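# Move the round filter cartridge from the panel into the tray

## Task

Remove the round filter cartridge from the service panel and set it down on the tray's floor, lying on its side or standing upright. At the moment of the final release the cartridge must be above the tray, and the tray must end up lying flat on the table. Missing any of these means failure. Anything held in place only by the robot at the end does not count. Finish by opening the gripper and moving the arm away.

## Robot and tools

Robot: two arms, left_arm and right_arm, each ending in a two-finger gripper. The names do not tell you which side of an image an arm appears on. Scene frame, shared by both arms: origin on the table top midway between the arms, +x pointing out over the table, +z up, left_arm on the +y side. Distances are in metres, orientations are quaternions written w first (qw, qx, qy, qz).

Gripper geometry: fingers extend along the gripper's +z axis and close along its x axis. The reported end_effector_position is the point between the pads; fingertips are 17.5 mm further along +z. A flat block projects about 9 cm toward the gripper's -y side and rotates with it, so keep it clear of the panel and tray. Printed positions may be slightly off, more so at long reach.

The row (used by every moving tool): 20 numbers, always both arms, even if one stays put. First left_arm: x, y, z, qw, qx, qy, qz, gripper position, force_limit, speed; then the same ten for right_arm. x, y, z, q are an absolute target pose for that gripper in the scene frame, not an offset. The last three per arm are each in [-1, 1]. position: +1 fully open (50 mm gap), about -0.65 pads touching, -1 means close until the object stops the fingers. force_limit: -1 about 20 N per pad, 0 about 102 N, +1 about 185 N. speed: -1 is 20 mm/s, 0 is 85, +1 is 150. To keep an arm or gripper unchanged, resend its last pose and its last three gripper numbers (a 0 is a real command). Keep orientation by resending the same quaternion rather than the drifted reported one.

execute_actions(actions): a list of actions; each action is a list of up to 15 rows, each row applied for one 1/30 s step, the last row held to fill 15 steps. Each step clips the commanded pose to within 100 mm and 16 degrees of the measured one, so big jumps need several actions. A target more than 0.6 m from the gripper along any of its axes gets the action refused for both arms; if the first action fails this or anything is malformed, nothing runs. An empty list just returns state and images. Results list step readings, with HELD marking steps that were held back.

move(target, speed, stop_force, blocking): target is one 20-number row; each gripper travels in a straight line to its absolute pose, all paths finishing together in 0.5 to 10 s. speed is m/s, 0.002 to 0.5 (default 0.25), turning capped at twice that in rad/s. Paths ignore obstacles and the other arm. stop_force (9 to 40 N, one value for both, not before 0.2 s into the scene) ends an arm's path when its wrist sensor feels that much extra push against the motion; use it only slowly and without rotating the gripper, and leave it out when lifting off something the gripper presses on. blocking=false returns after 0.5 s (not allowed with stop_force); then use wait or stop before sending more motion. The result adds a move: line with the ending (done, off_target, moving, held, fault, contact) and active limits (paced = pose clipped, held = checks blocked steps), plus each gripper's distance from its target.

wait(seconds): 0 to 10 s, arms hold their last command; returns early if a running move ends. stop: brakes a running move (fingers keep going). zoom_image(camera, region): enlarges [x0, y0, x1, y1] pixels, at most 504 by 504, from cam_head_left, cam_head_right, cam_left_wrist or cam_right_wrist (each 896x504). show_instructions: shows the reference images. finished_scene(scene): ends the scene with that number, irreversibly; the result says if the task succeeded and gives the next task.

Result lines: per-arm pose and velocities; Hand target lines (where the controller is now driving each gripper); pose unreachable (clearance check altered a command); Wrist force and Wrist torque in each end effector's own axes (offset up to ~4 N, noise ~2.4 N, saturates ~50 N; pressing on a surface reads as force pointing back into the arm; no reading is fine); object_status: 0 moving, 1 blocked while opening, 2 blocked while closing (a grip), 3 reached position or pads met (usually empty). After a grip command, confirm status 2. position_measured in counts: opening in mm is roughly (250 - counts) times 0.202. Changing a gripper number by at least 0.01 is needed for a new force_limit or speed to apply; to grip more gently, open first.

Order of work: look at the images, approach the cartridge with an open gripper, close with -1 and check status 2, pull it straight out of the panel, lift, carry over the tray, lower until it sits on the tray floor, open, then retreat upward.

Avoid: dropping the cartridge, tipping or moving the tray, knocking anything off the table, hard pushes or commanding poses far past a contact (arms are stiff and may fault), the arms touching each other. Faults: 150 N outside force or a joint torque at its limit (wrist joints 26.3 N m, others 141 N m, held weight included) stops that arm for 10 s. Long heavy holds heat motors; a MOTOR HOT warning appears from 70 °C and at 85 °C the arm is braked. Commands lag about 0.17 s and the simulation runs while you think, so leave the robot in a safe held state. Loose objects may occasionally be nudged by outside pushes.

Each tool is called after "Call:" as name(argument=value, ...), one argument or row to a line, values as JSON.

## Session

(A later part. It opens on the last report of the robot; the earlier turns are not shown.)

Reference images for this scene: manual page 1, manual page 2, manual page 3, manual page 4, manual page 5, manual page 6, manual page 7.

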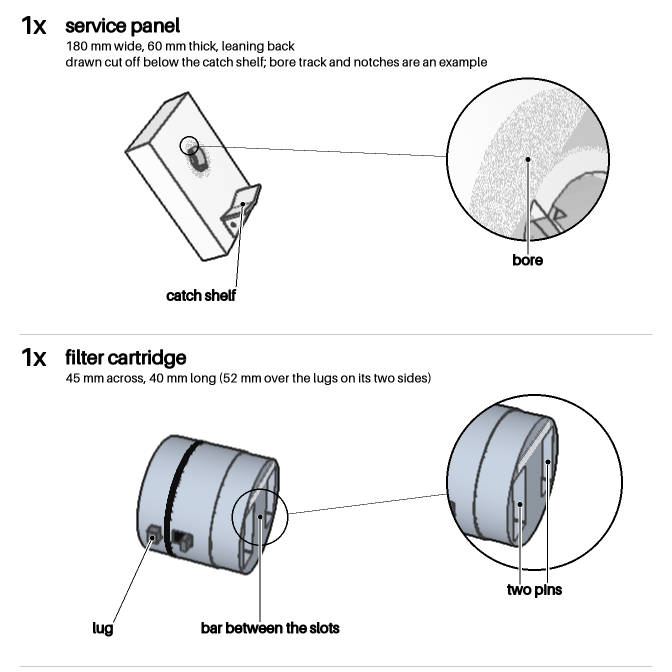

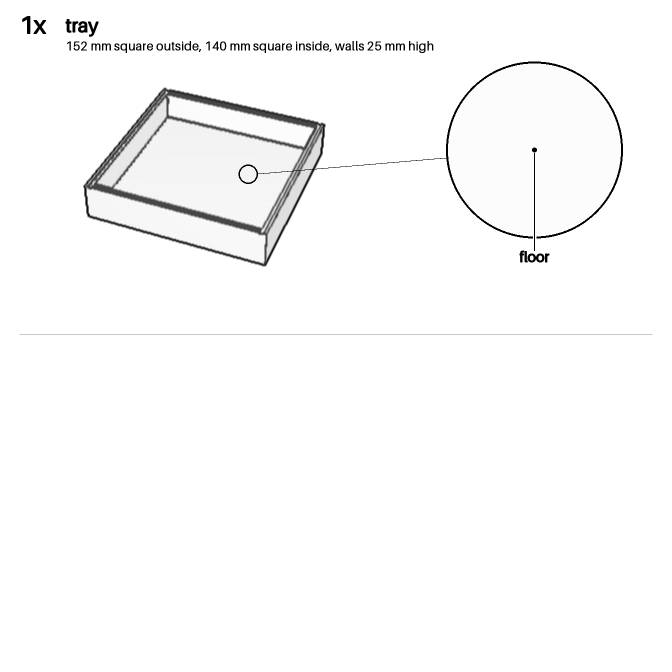

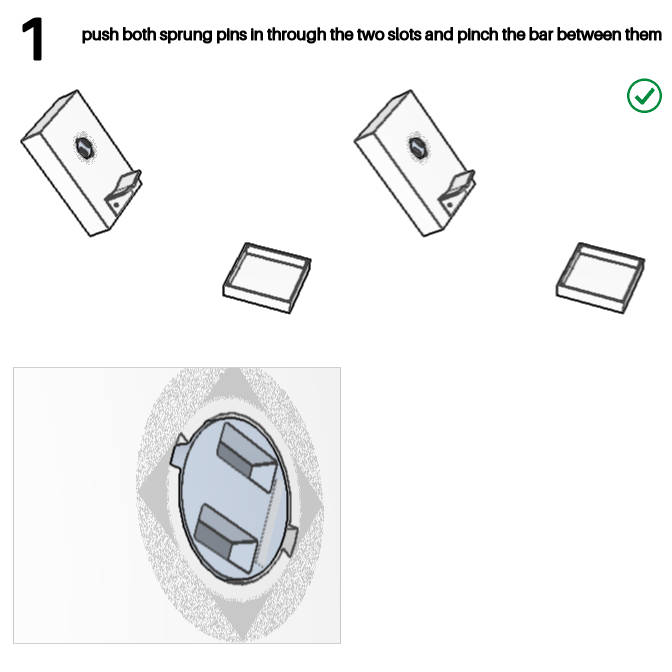

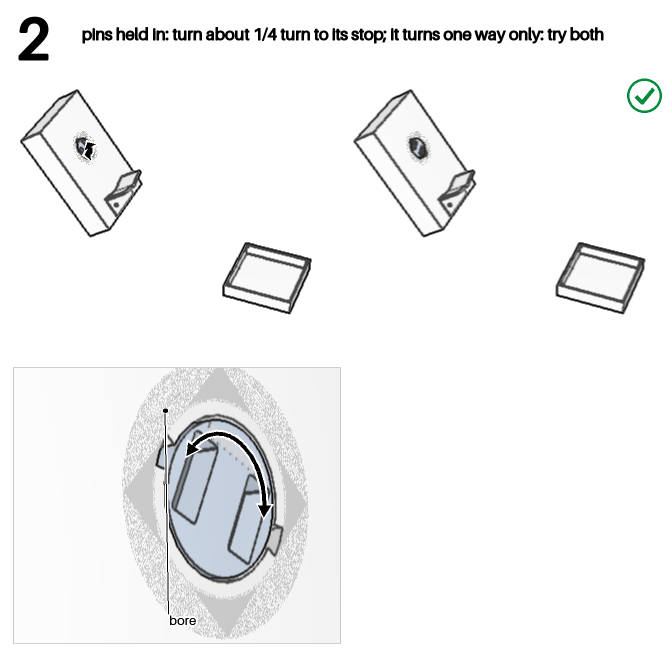

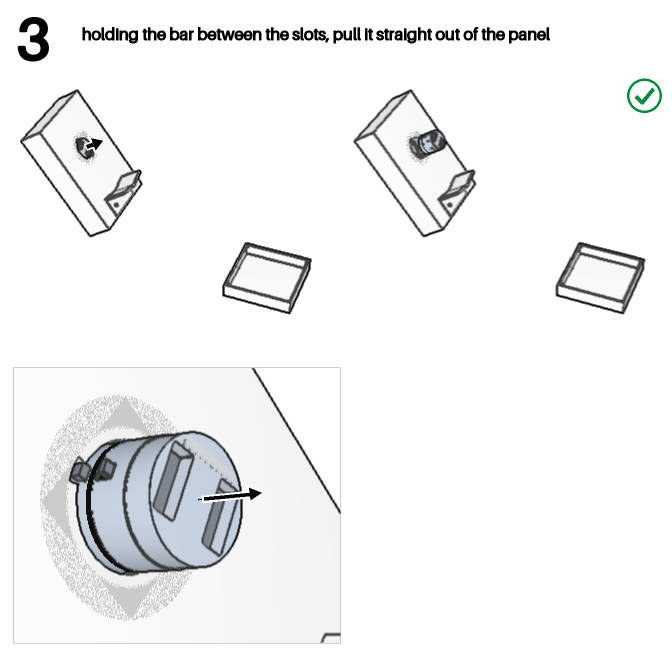

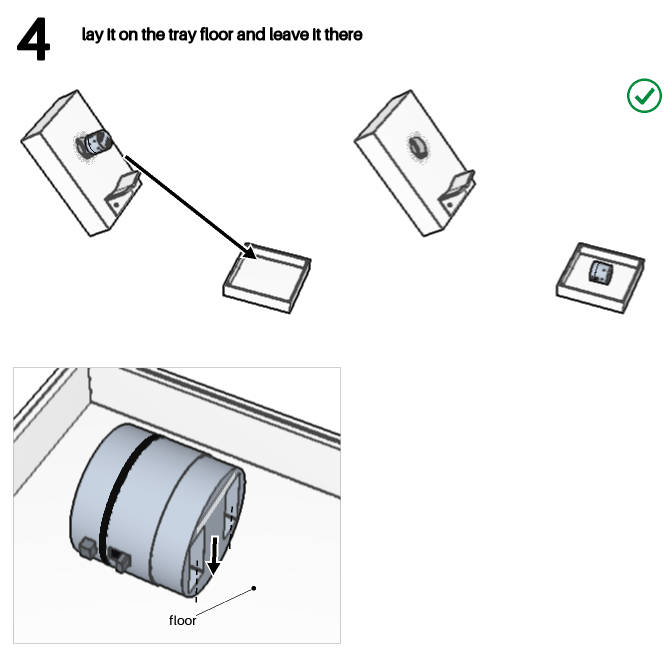

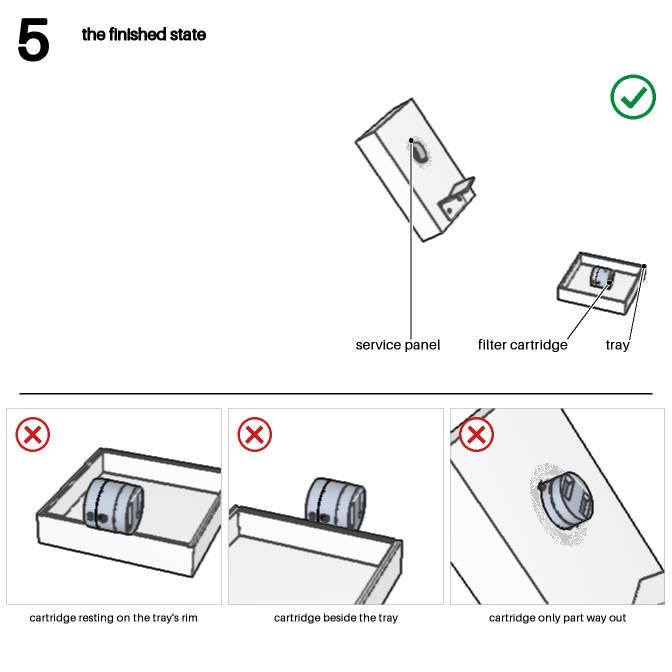

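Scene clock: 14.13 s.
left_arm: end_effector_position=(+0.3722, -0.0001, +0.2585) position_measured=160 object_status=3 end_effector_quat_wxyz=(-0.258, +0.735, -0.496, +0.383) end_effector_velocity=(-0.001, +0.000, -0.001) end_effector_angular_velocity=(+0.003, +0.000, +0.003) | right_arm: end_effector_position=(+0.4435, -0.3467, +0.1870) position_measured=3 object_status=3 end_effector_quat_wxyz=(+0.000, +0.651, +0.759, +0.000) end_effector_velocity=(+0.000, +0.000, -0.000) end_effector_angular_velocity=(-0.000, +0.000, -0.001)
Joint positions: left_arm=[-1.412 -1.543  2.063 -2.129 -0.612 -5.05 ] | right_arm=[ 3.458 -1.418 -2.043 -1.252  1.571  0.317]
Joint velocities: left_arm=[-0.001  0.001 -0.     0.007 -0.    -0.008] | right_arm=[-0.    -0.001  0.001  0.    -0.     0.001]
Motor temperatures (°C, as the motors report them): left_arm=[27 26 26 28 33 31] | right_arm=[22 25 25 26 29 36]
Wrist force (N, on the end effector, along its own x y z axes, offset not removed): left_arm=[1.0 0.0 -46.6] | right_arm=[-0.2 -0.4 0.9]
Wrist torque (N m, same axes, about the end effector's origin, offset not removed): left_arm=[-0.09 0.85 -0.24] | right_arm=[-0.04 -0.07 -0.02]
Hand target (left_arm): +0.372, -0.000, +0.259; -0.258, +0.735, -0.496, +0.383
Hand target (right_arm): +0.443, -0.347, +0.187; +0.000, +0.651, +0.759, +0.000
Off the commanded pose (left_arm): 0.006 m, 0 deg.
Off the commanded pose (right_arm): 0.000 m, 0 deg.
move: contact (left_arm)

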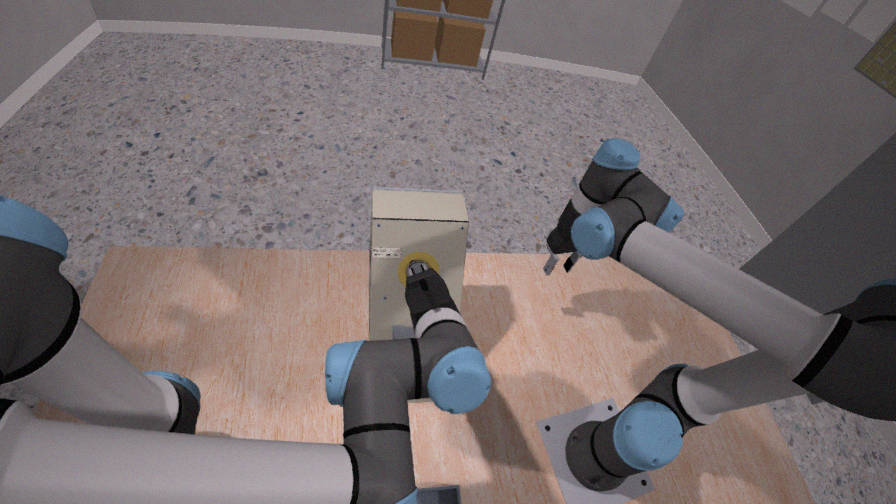

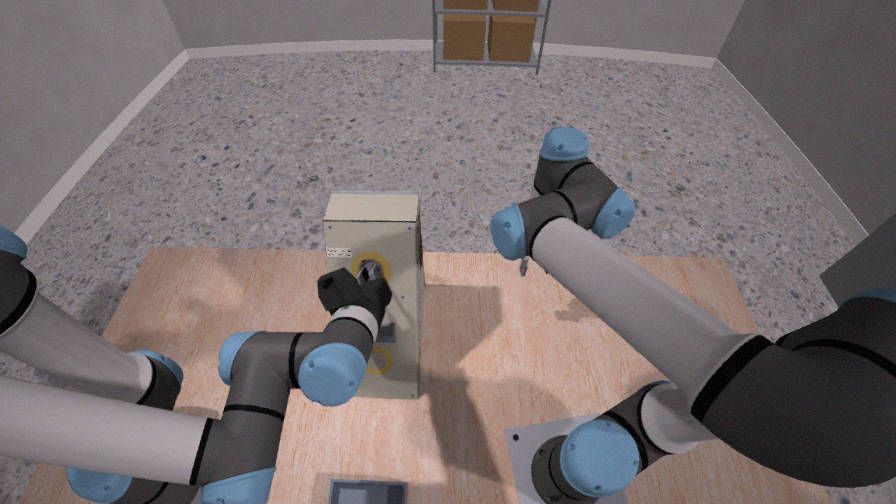

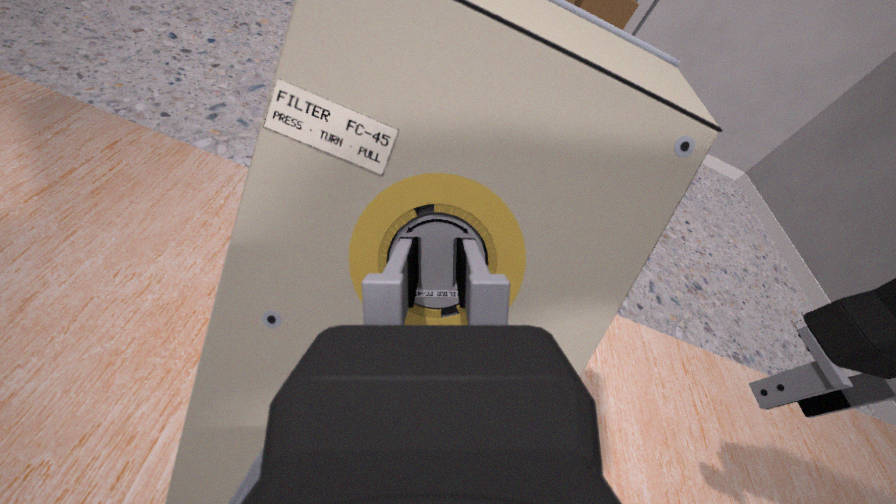

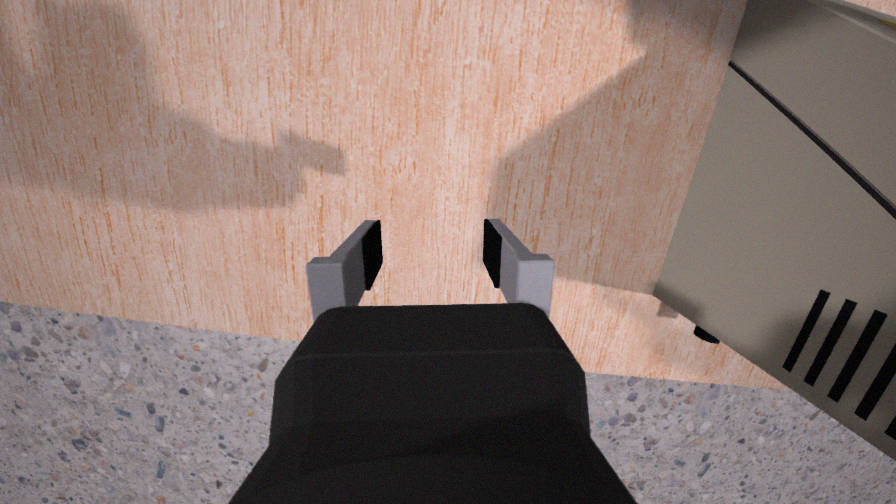

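Call:
move(
  target=[0.3716,0,0.2589,0.2581,-0.7354,0.4961,-0.3827,-0.05,0,1,0.4435,-0.3467,0.187,0,0.651,0.759,0,1,0,0],
  speed=0.01,
)

Call:
move(
  target=[0.3716,0,0.2589,0.2778,-0.7085,0.5339,-0.3687,-0.05,0,1,0.4435,-0.3467,0.187,0,0.651,0.759,0,1,0,0],
  speed=0.04,
)

Scene clock: 15.23 s.
left_arm: end_effector_position=(+0.3716, +0.0000, +0.2589) position_measured=160 object_status=3 end_effector_quat_wxyz=(-0.258, +0.735, -0.496, +0.383) end_effector_velocity=(-0.001, -0.001, -0.001) end_effector_angular_velocity=(+0.002, -0.000, -0.002) | right_arm: end_effector_position=(+0.4435, -0.3467, +0.1870) position_measured=3 object_status=3 end_effector_quat_wxyz=(+0.000, +0.651, +0.759, +0.000) end_effector_velocity=(-0.000, -0.001, -0.001) end_effector_angular_velocity=(-0.003, -0.000, -0.002)
Joint positions: left_arm=[-1.413 -1.544  2.063 -2.126 -0.612 -5.053] | right_arm=[ 3.458 -1.418 -2.043 -1.252  1.571  0.317]
Joint velocities: left_arm=[-0.002  0.001 -0.     0.001  0.     0.   ] | right_arm=[-0.     0.001 -0.002  0.    -0.003  0.001]
Motor temperatures (°C, as the motors report them): left_arm=[27 26 26 28 33 31] | right_arm=[22 25 25 26 29 36]
Wrist force (N, on the end effector, along its own x y z axes, offset not removed): left_arm=[5.5 -3.0 -2.4] | right_arm=[0.7 -0.1 0.6]
Wrist torque (N m, same axes, about the end effector's origin, offset not removed): left_arm=[-0.53 0.10 0.09] | right_arm=[-0.07 -0.23 0.06]
Hand target (left_arm): +0.372, +0.000, +0.259; -0.258, +0.735, -0.496, +0.383
Hand target (right_arm): +0.443, -0.347, +0.187; +0.000, +0.651, +0.759, +0.000
Off the commanded pose (left_arm): 0.000 m, 0 deg.
Off the commanded pose (right_arm): 0.000 m, 0 deg.
move: done

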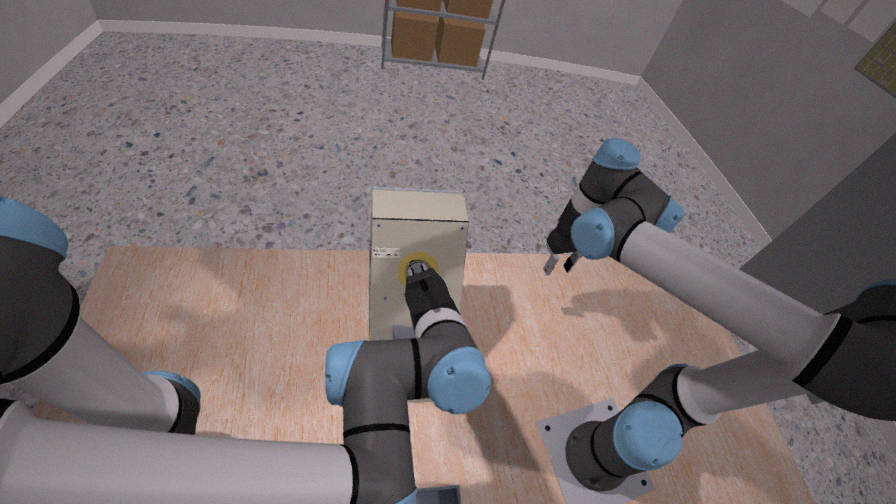

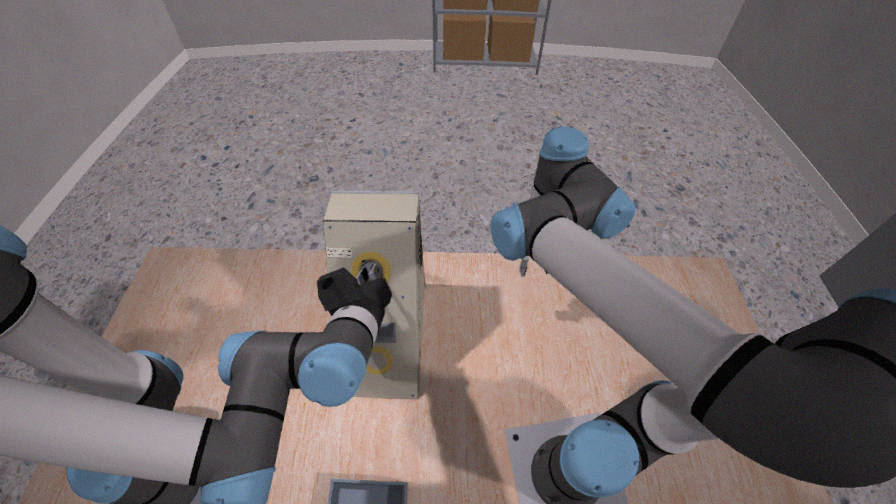

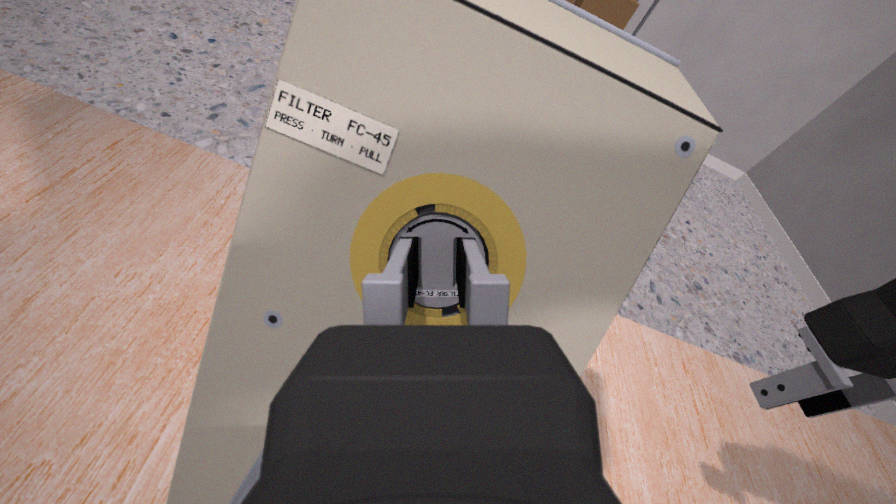

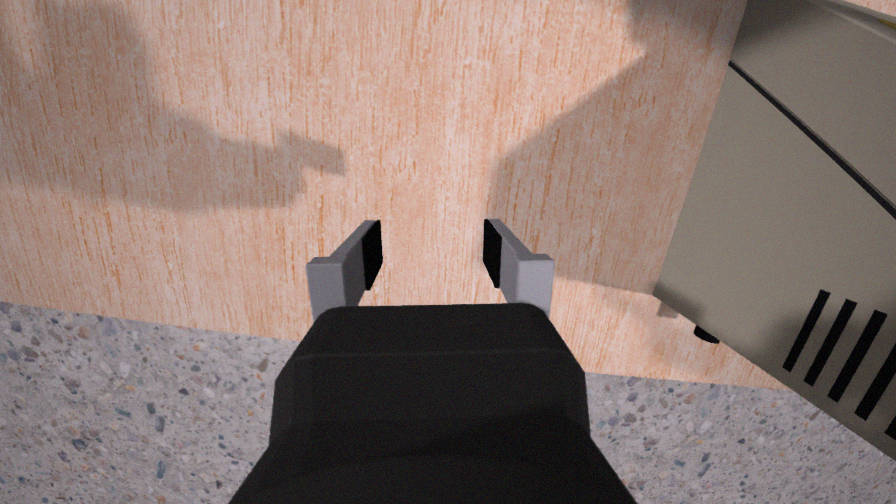

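Scene clock: 16.80 s.
left_arm: end_effector_position=(+0.3716, +0.0000, +0.2589) position_measured=160 object_status=3 end_effector_quat_wxyz=(-0.277, +0.709, -0.533, +0.369) end_effector_velocity=(+0.001, +0.000, -0.001) end_effector_angular_velocity=(+0.014, +0.000, -0.009) | right_arm: end_effector_position=(+0.4435, -0.3467, +0.1870) position_measured=3 object_status=3 end_effector_quat_wxyz=(+0.000, +0.651, +0.759, +0.000) end_effector_velocity=(+0.000, -0.000, +0.000) end_effector_angular_velocity=(-0.002, -0.001, +0.000)
Joint positions: left_arm=[-1.414 -1.549  2.07  -2.126 -0.612 -4.952] | right_arm=[ 3.458 -1.418 -2.043 -1.252  1.571  0.317]
Joint velocities: left_arm=[ 0.001  0.     0.002 -0.002 -0.     0.017] | right_arm=[ 0.    -0.     0.     0.    -0.002  0.   ]
Motor temperatures (°C, as the motors report them): left_arm=[27 26 26 28 33 31] | right_arm=[22 25 25 26 29 36]
Wrist force (N, on the end effector, along its own x y z axes, offset not removed): left_arm=[7.2 2.8 -3.6] | right_arm=[-0.2 -0.1 0.3]
Wrist torque (N m, same axes, about the end effector's origin, offset not removed): left_arm=[0.23 0.58 0.08] | right_arm=[0.03 -0.12 0.05]
Hand target (left_arm): +0.372, -0.000, +0.259; -0.278, +0.708, -0.534, +0.369
Hand target (right_arm): +0.443, -0.347, +0.187; +0.000, +0.651, +0.759, +0.000
Off the commanded pose (left_arm): 0.000 m, 0 deg.
Off the commanded pose (right_arm): 0.000 m, 0 deg.
move: done

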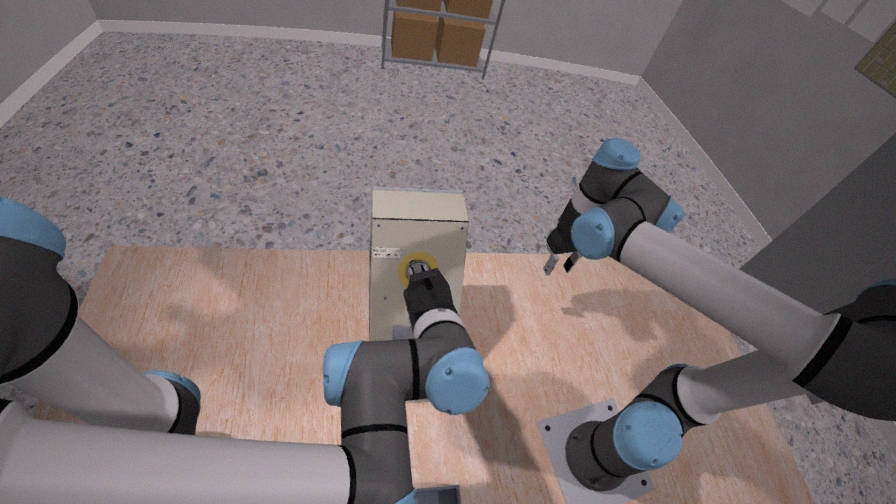

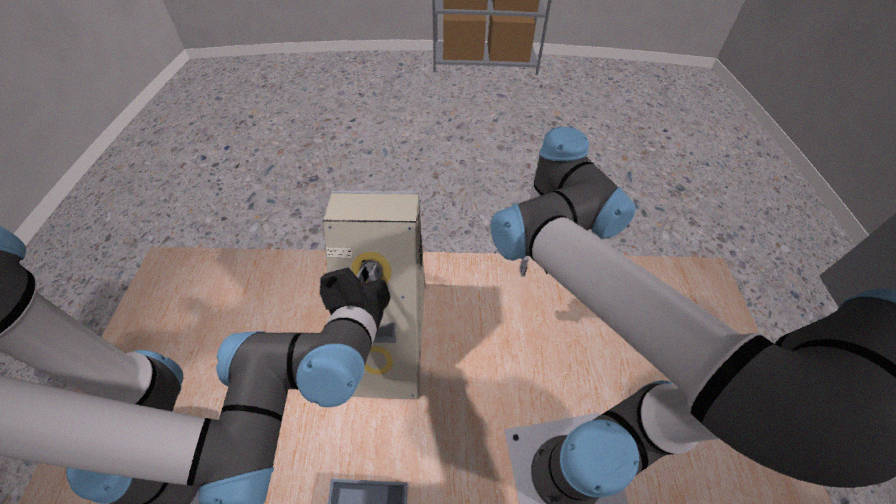

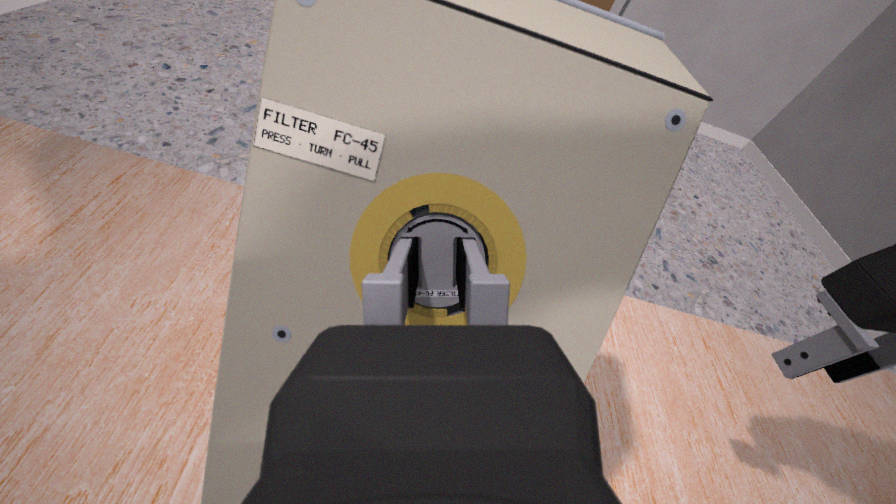

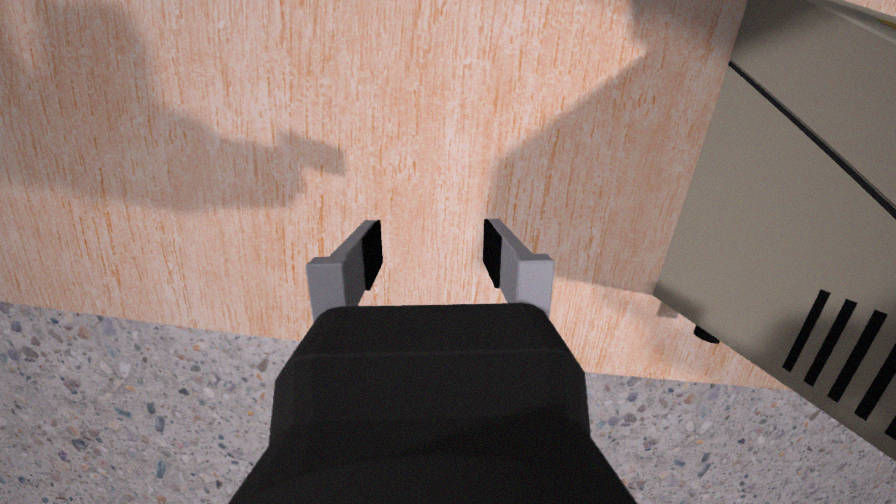

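One more check at θ=-10.

Call:
move(
  target=[0.3716,0,0.2589,0.2967,-0.6796,0.5702,-0.3536,-0.05,0,1,0.4435,-0.3467,0.187,0,0.651,0.759,0,1,0,0],
  speed=0.04,
)

Scene clock: 18.50 s.
left_arm: end_effector_position=(+0.3716, +0.0000, +0.2589) position_measured=160 object_status=3 end_effector_quat_wxyz=(-0.296, +0.680, -0.569, +0.354) end_effector_velocity=(+0.001, +0.001, +0.000) end_effector_angular_velocity=(+0.012, -0.000, -0.008) | right_arm: end_effector_position=(+0.4435, -0.3467, +0.1870) position_measured=3 object_status=3 end_effector_quat_wxyz=(-0.000, +0.651, +0.759, -0.000) end_effector_velocity=(+0.000, -0.000, +0.000) end_effector_angular_velocity=(-0.000, -0.000, -0.001)
Joint positions: left_arm=[-1.415 -1.555  2.077 -2.126 -0.612 -4.849] | right_arm=[ 3.458 -1.418 -2.043 -1.252  1.571  0.317]
Joint velocities: left_arm=[ 0.001 -0.002  0.001 -0.001  0.     0.017] | right_arm=[ 0.     0.     0.    -0.    -0.     0.001]
Motor temperatures (°C, as the motors report them): left_arm=[27 26 26 28 33 31] | right_arm=[22 25 25 26 29 36]
Wrist force (N, on the end effector, along its own x y z axes, offset not removed): left_arm=[7.8 -3.0 -2.9] | right_arm=[-1.6 -1.0 0.4]
Wrist torque (N m, same axes, about the end effector's origin, offset not removed): left_arm=[-0.24 0.00 -0.15] | right_arm=[-0.07 0.20 0.06]
Hand target (left_arm): +0.372, -0.000, +0.259; -0.297, +0.680, -0.570, +0.354
Hand target (right_arm): +0.443, -0.347, +0.187; +0.000, +0.651, +0.759, +0.000
Off the commanded pose (left_arm): 0.000 m, 0 deg.
Off the commanded pose (right_arm): 0.000 m, 0 deg.
move: done

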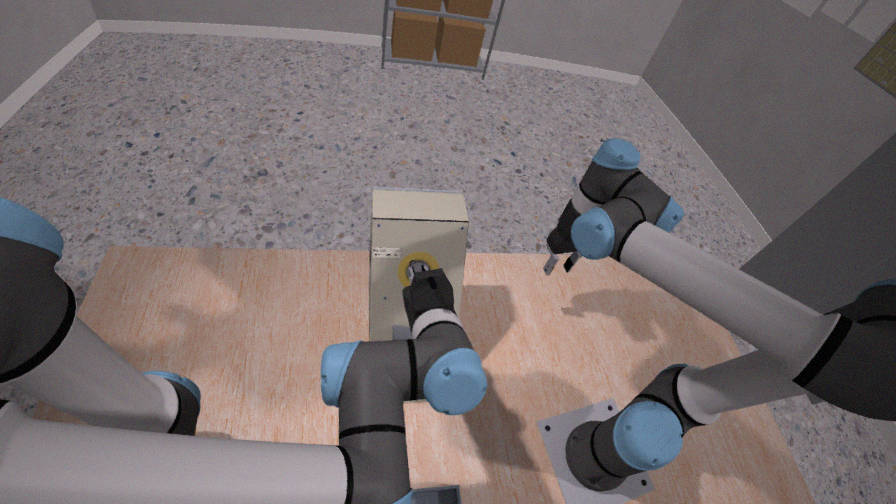

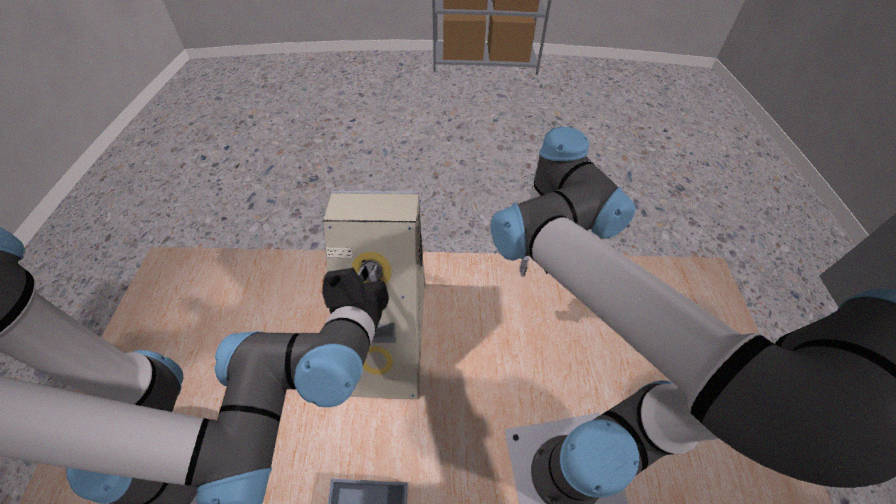

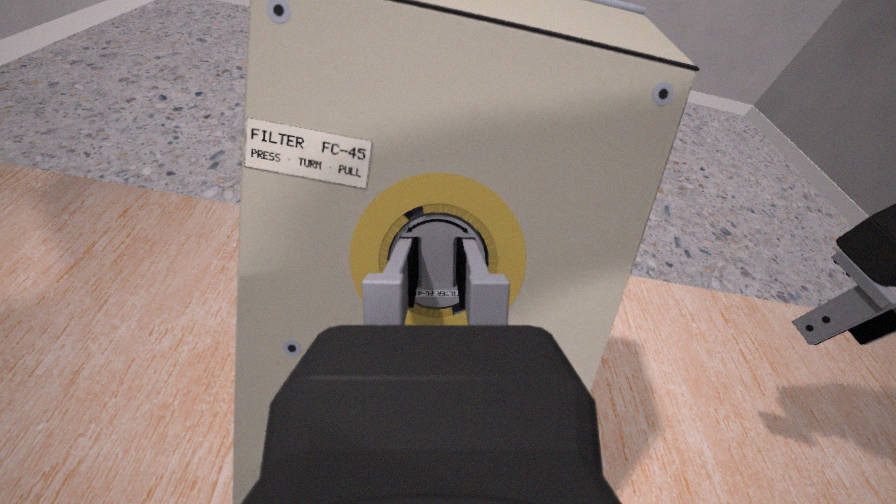

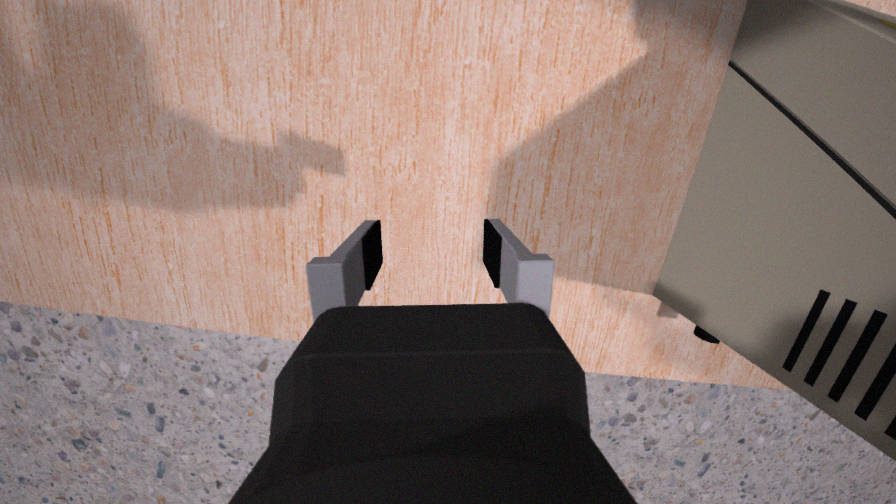

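Call:
move(
  target=[0.3716,0,0.2589,0.439,-0.2741,0.8437,-0.1426,-0.05,0,1,0.4435,-0.3467,0.187,0,0.651,0.759,0,1,0,0],
  speed=0.15,
)

Call:
zoom_image(
  camera="cam_left_wrist",
  region=[360, 190, 520, 320],
)

Scene clock: 22.97 s.
left_arm: end_effector_position=(+0.3716, +0.0000, +0.2589) position_measured=160 object_status=3 end_effector_quat_wxyz=(+0.439, -0.275, +0.843, -0.143) end_effector_velocity=(-0.001, -0.001, +0.000) end_effector_angular_velocity=(+0.010, +0.001, -0.012) | right_arm: end_effector_position=(+0.4435, -0.3467, +0.1870) position_measured=3 object_status=3 end_effector_quat_wxyz=(+0.000, +0.651, +0.759, -0.000) end_effector_velocity=(+0.000, +0.000, +0.000) end_effector_angular_velocity=(+0.001, +0.000, +0.000)
Joint positions: left_arm=[-1.4   -1.616  2.119 -2.128 -0.612 -3.706] | right_arm=[ 3.458 -1.418 -2.043 -1.252  1.571  0.317]
Joint velocities: left_arm=[-0.001 -0.002  0.001 -0.005 -0.001  0.019] | right_arm=[-0.001 -0.     0.001 -0.     0.001 -0.001]
Motor temperatures (°C, as the motors report them): left_arm=[27 26 26 28 33 31] | right_arm=[22 25 25 26 29 36]
Wrist force (N, on the end effector, along its own x y z axes, offset not removed): left_arm=[-1.9 -1.6 -6.1] | right_arm=[-0.2 -1.4 -0.6]
Wrist torque (N m, same axes, about the end effector's origin, offset not removed): left_arm=[-0.03 -0.33 -0.20] | right_arm=[-0.16 -0.01 -0.01]
Hand target (left_arm): +0.372, +0.000, +0.259; +0.439, -0.274, +0.844, -0.143
Hand target (right_arm): +0.443, -0.347, +0.187; +0.000, +0.651, +0.759, +0.000
Off the commanded pose (left_arm): 0.000 m, 0 deg.
Off the commanded pose (right_arm): 0.000 m, 0 deg.
move: done

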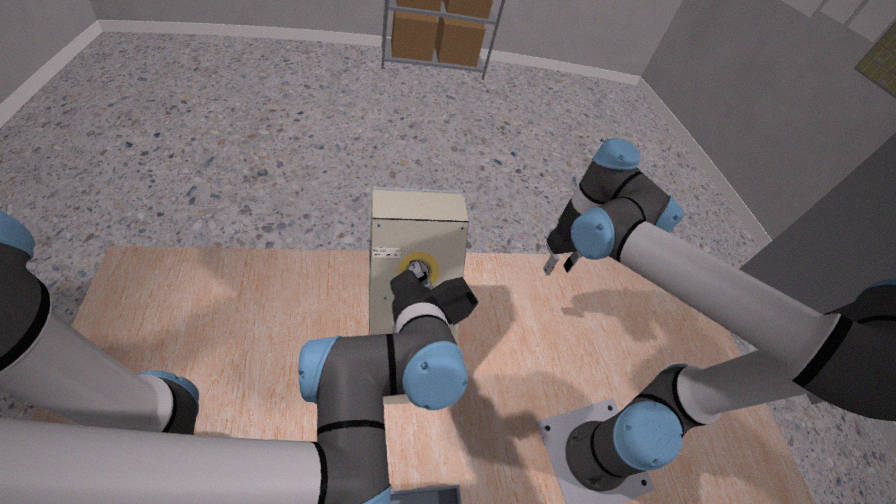

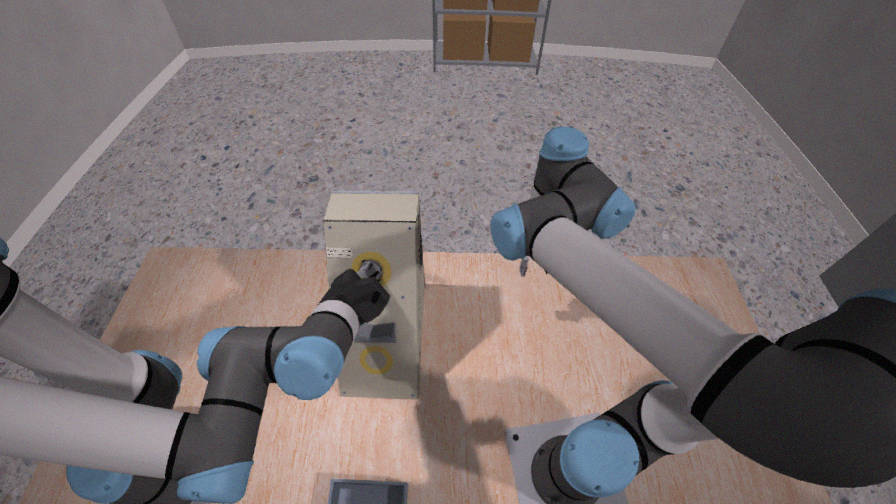

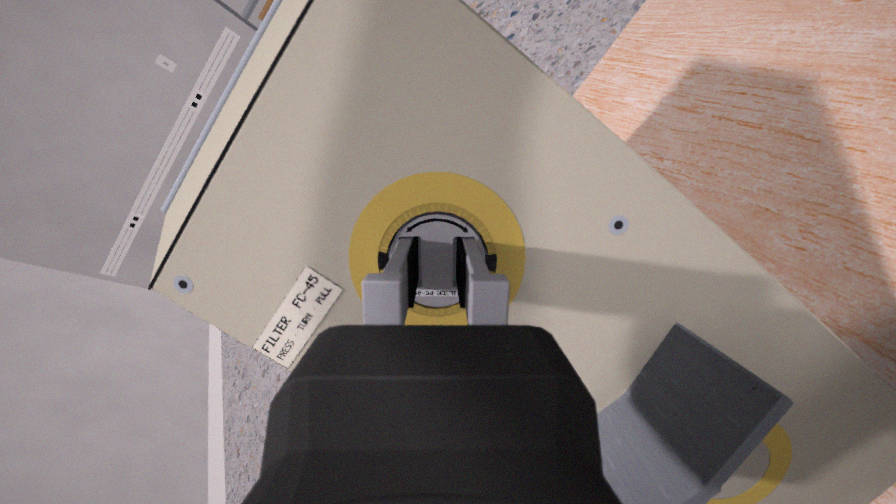

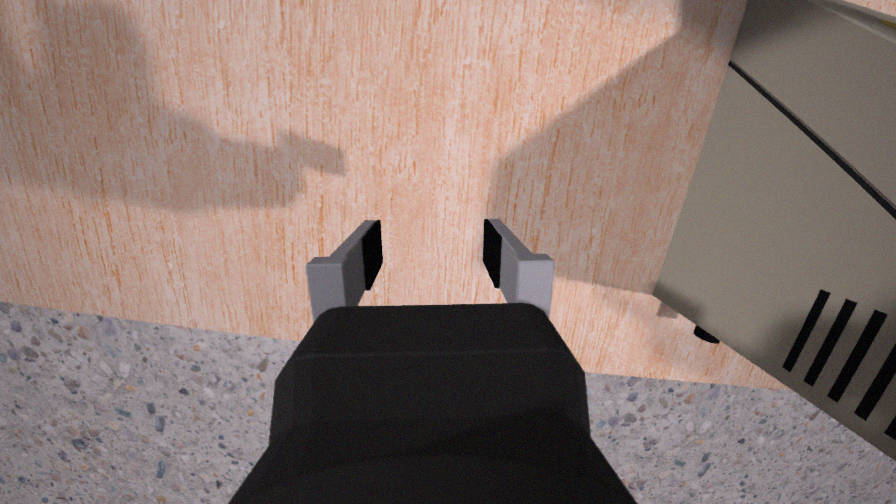

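Region (360, 190, 520, 320) of cam_left_wrist's 896x504 image, scaled by 3.150, with more detail than that image has; it fills the top 410 rows of this view, and the rest is white.

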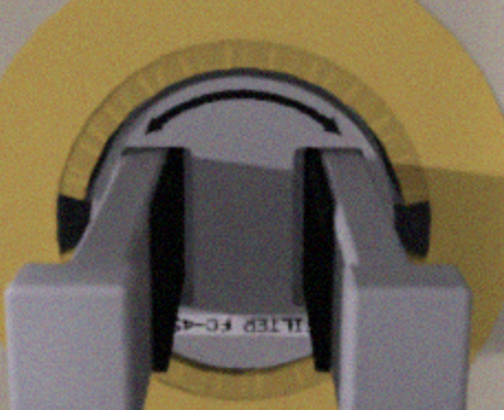

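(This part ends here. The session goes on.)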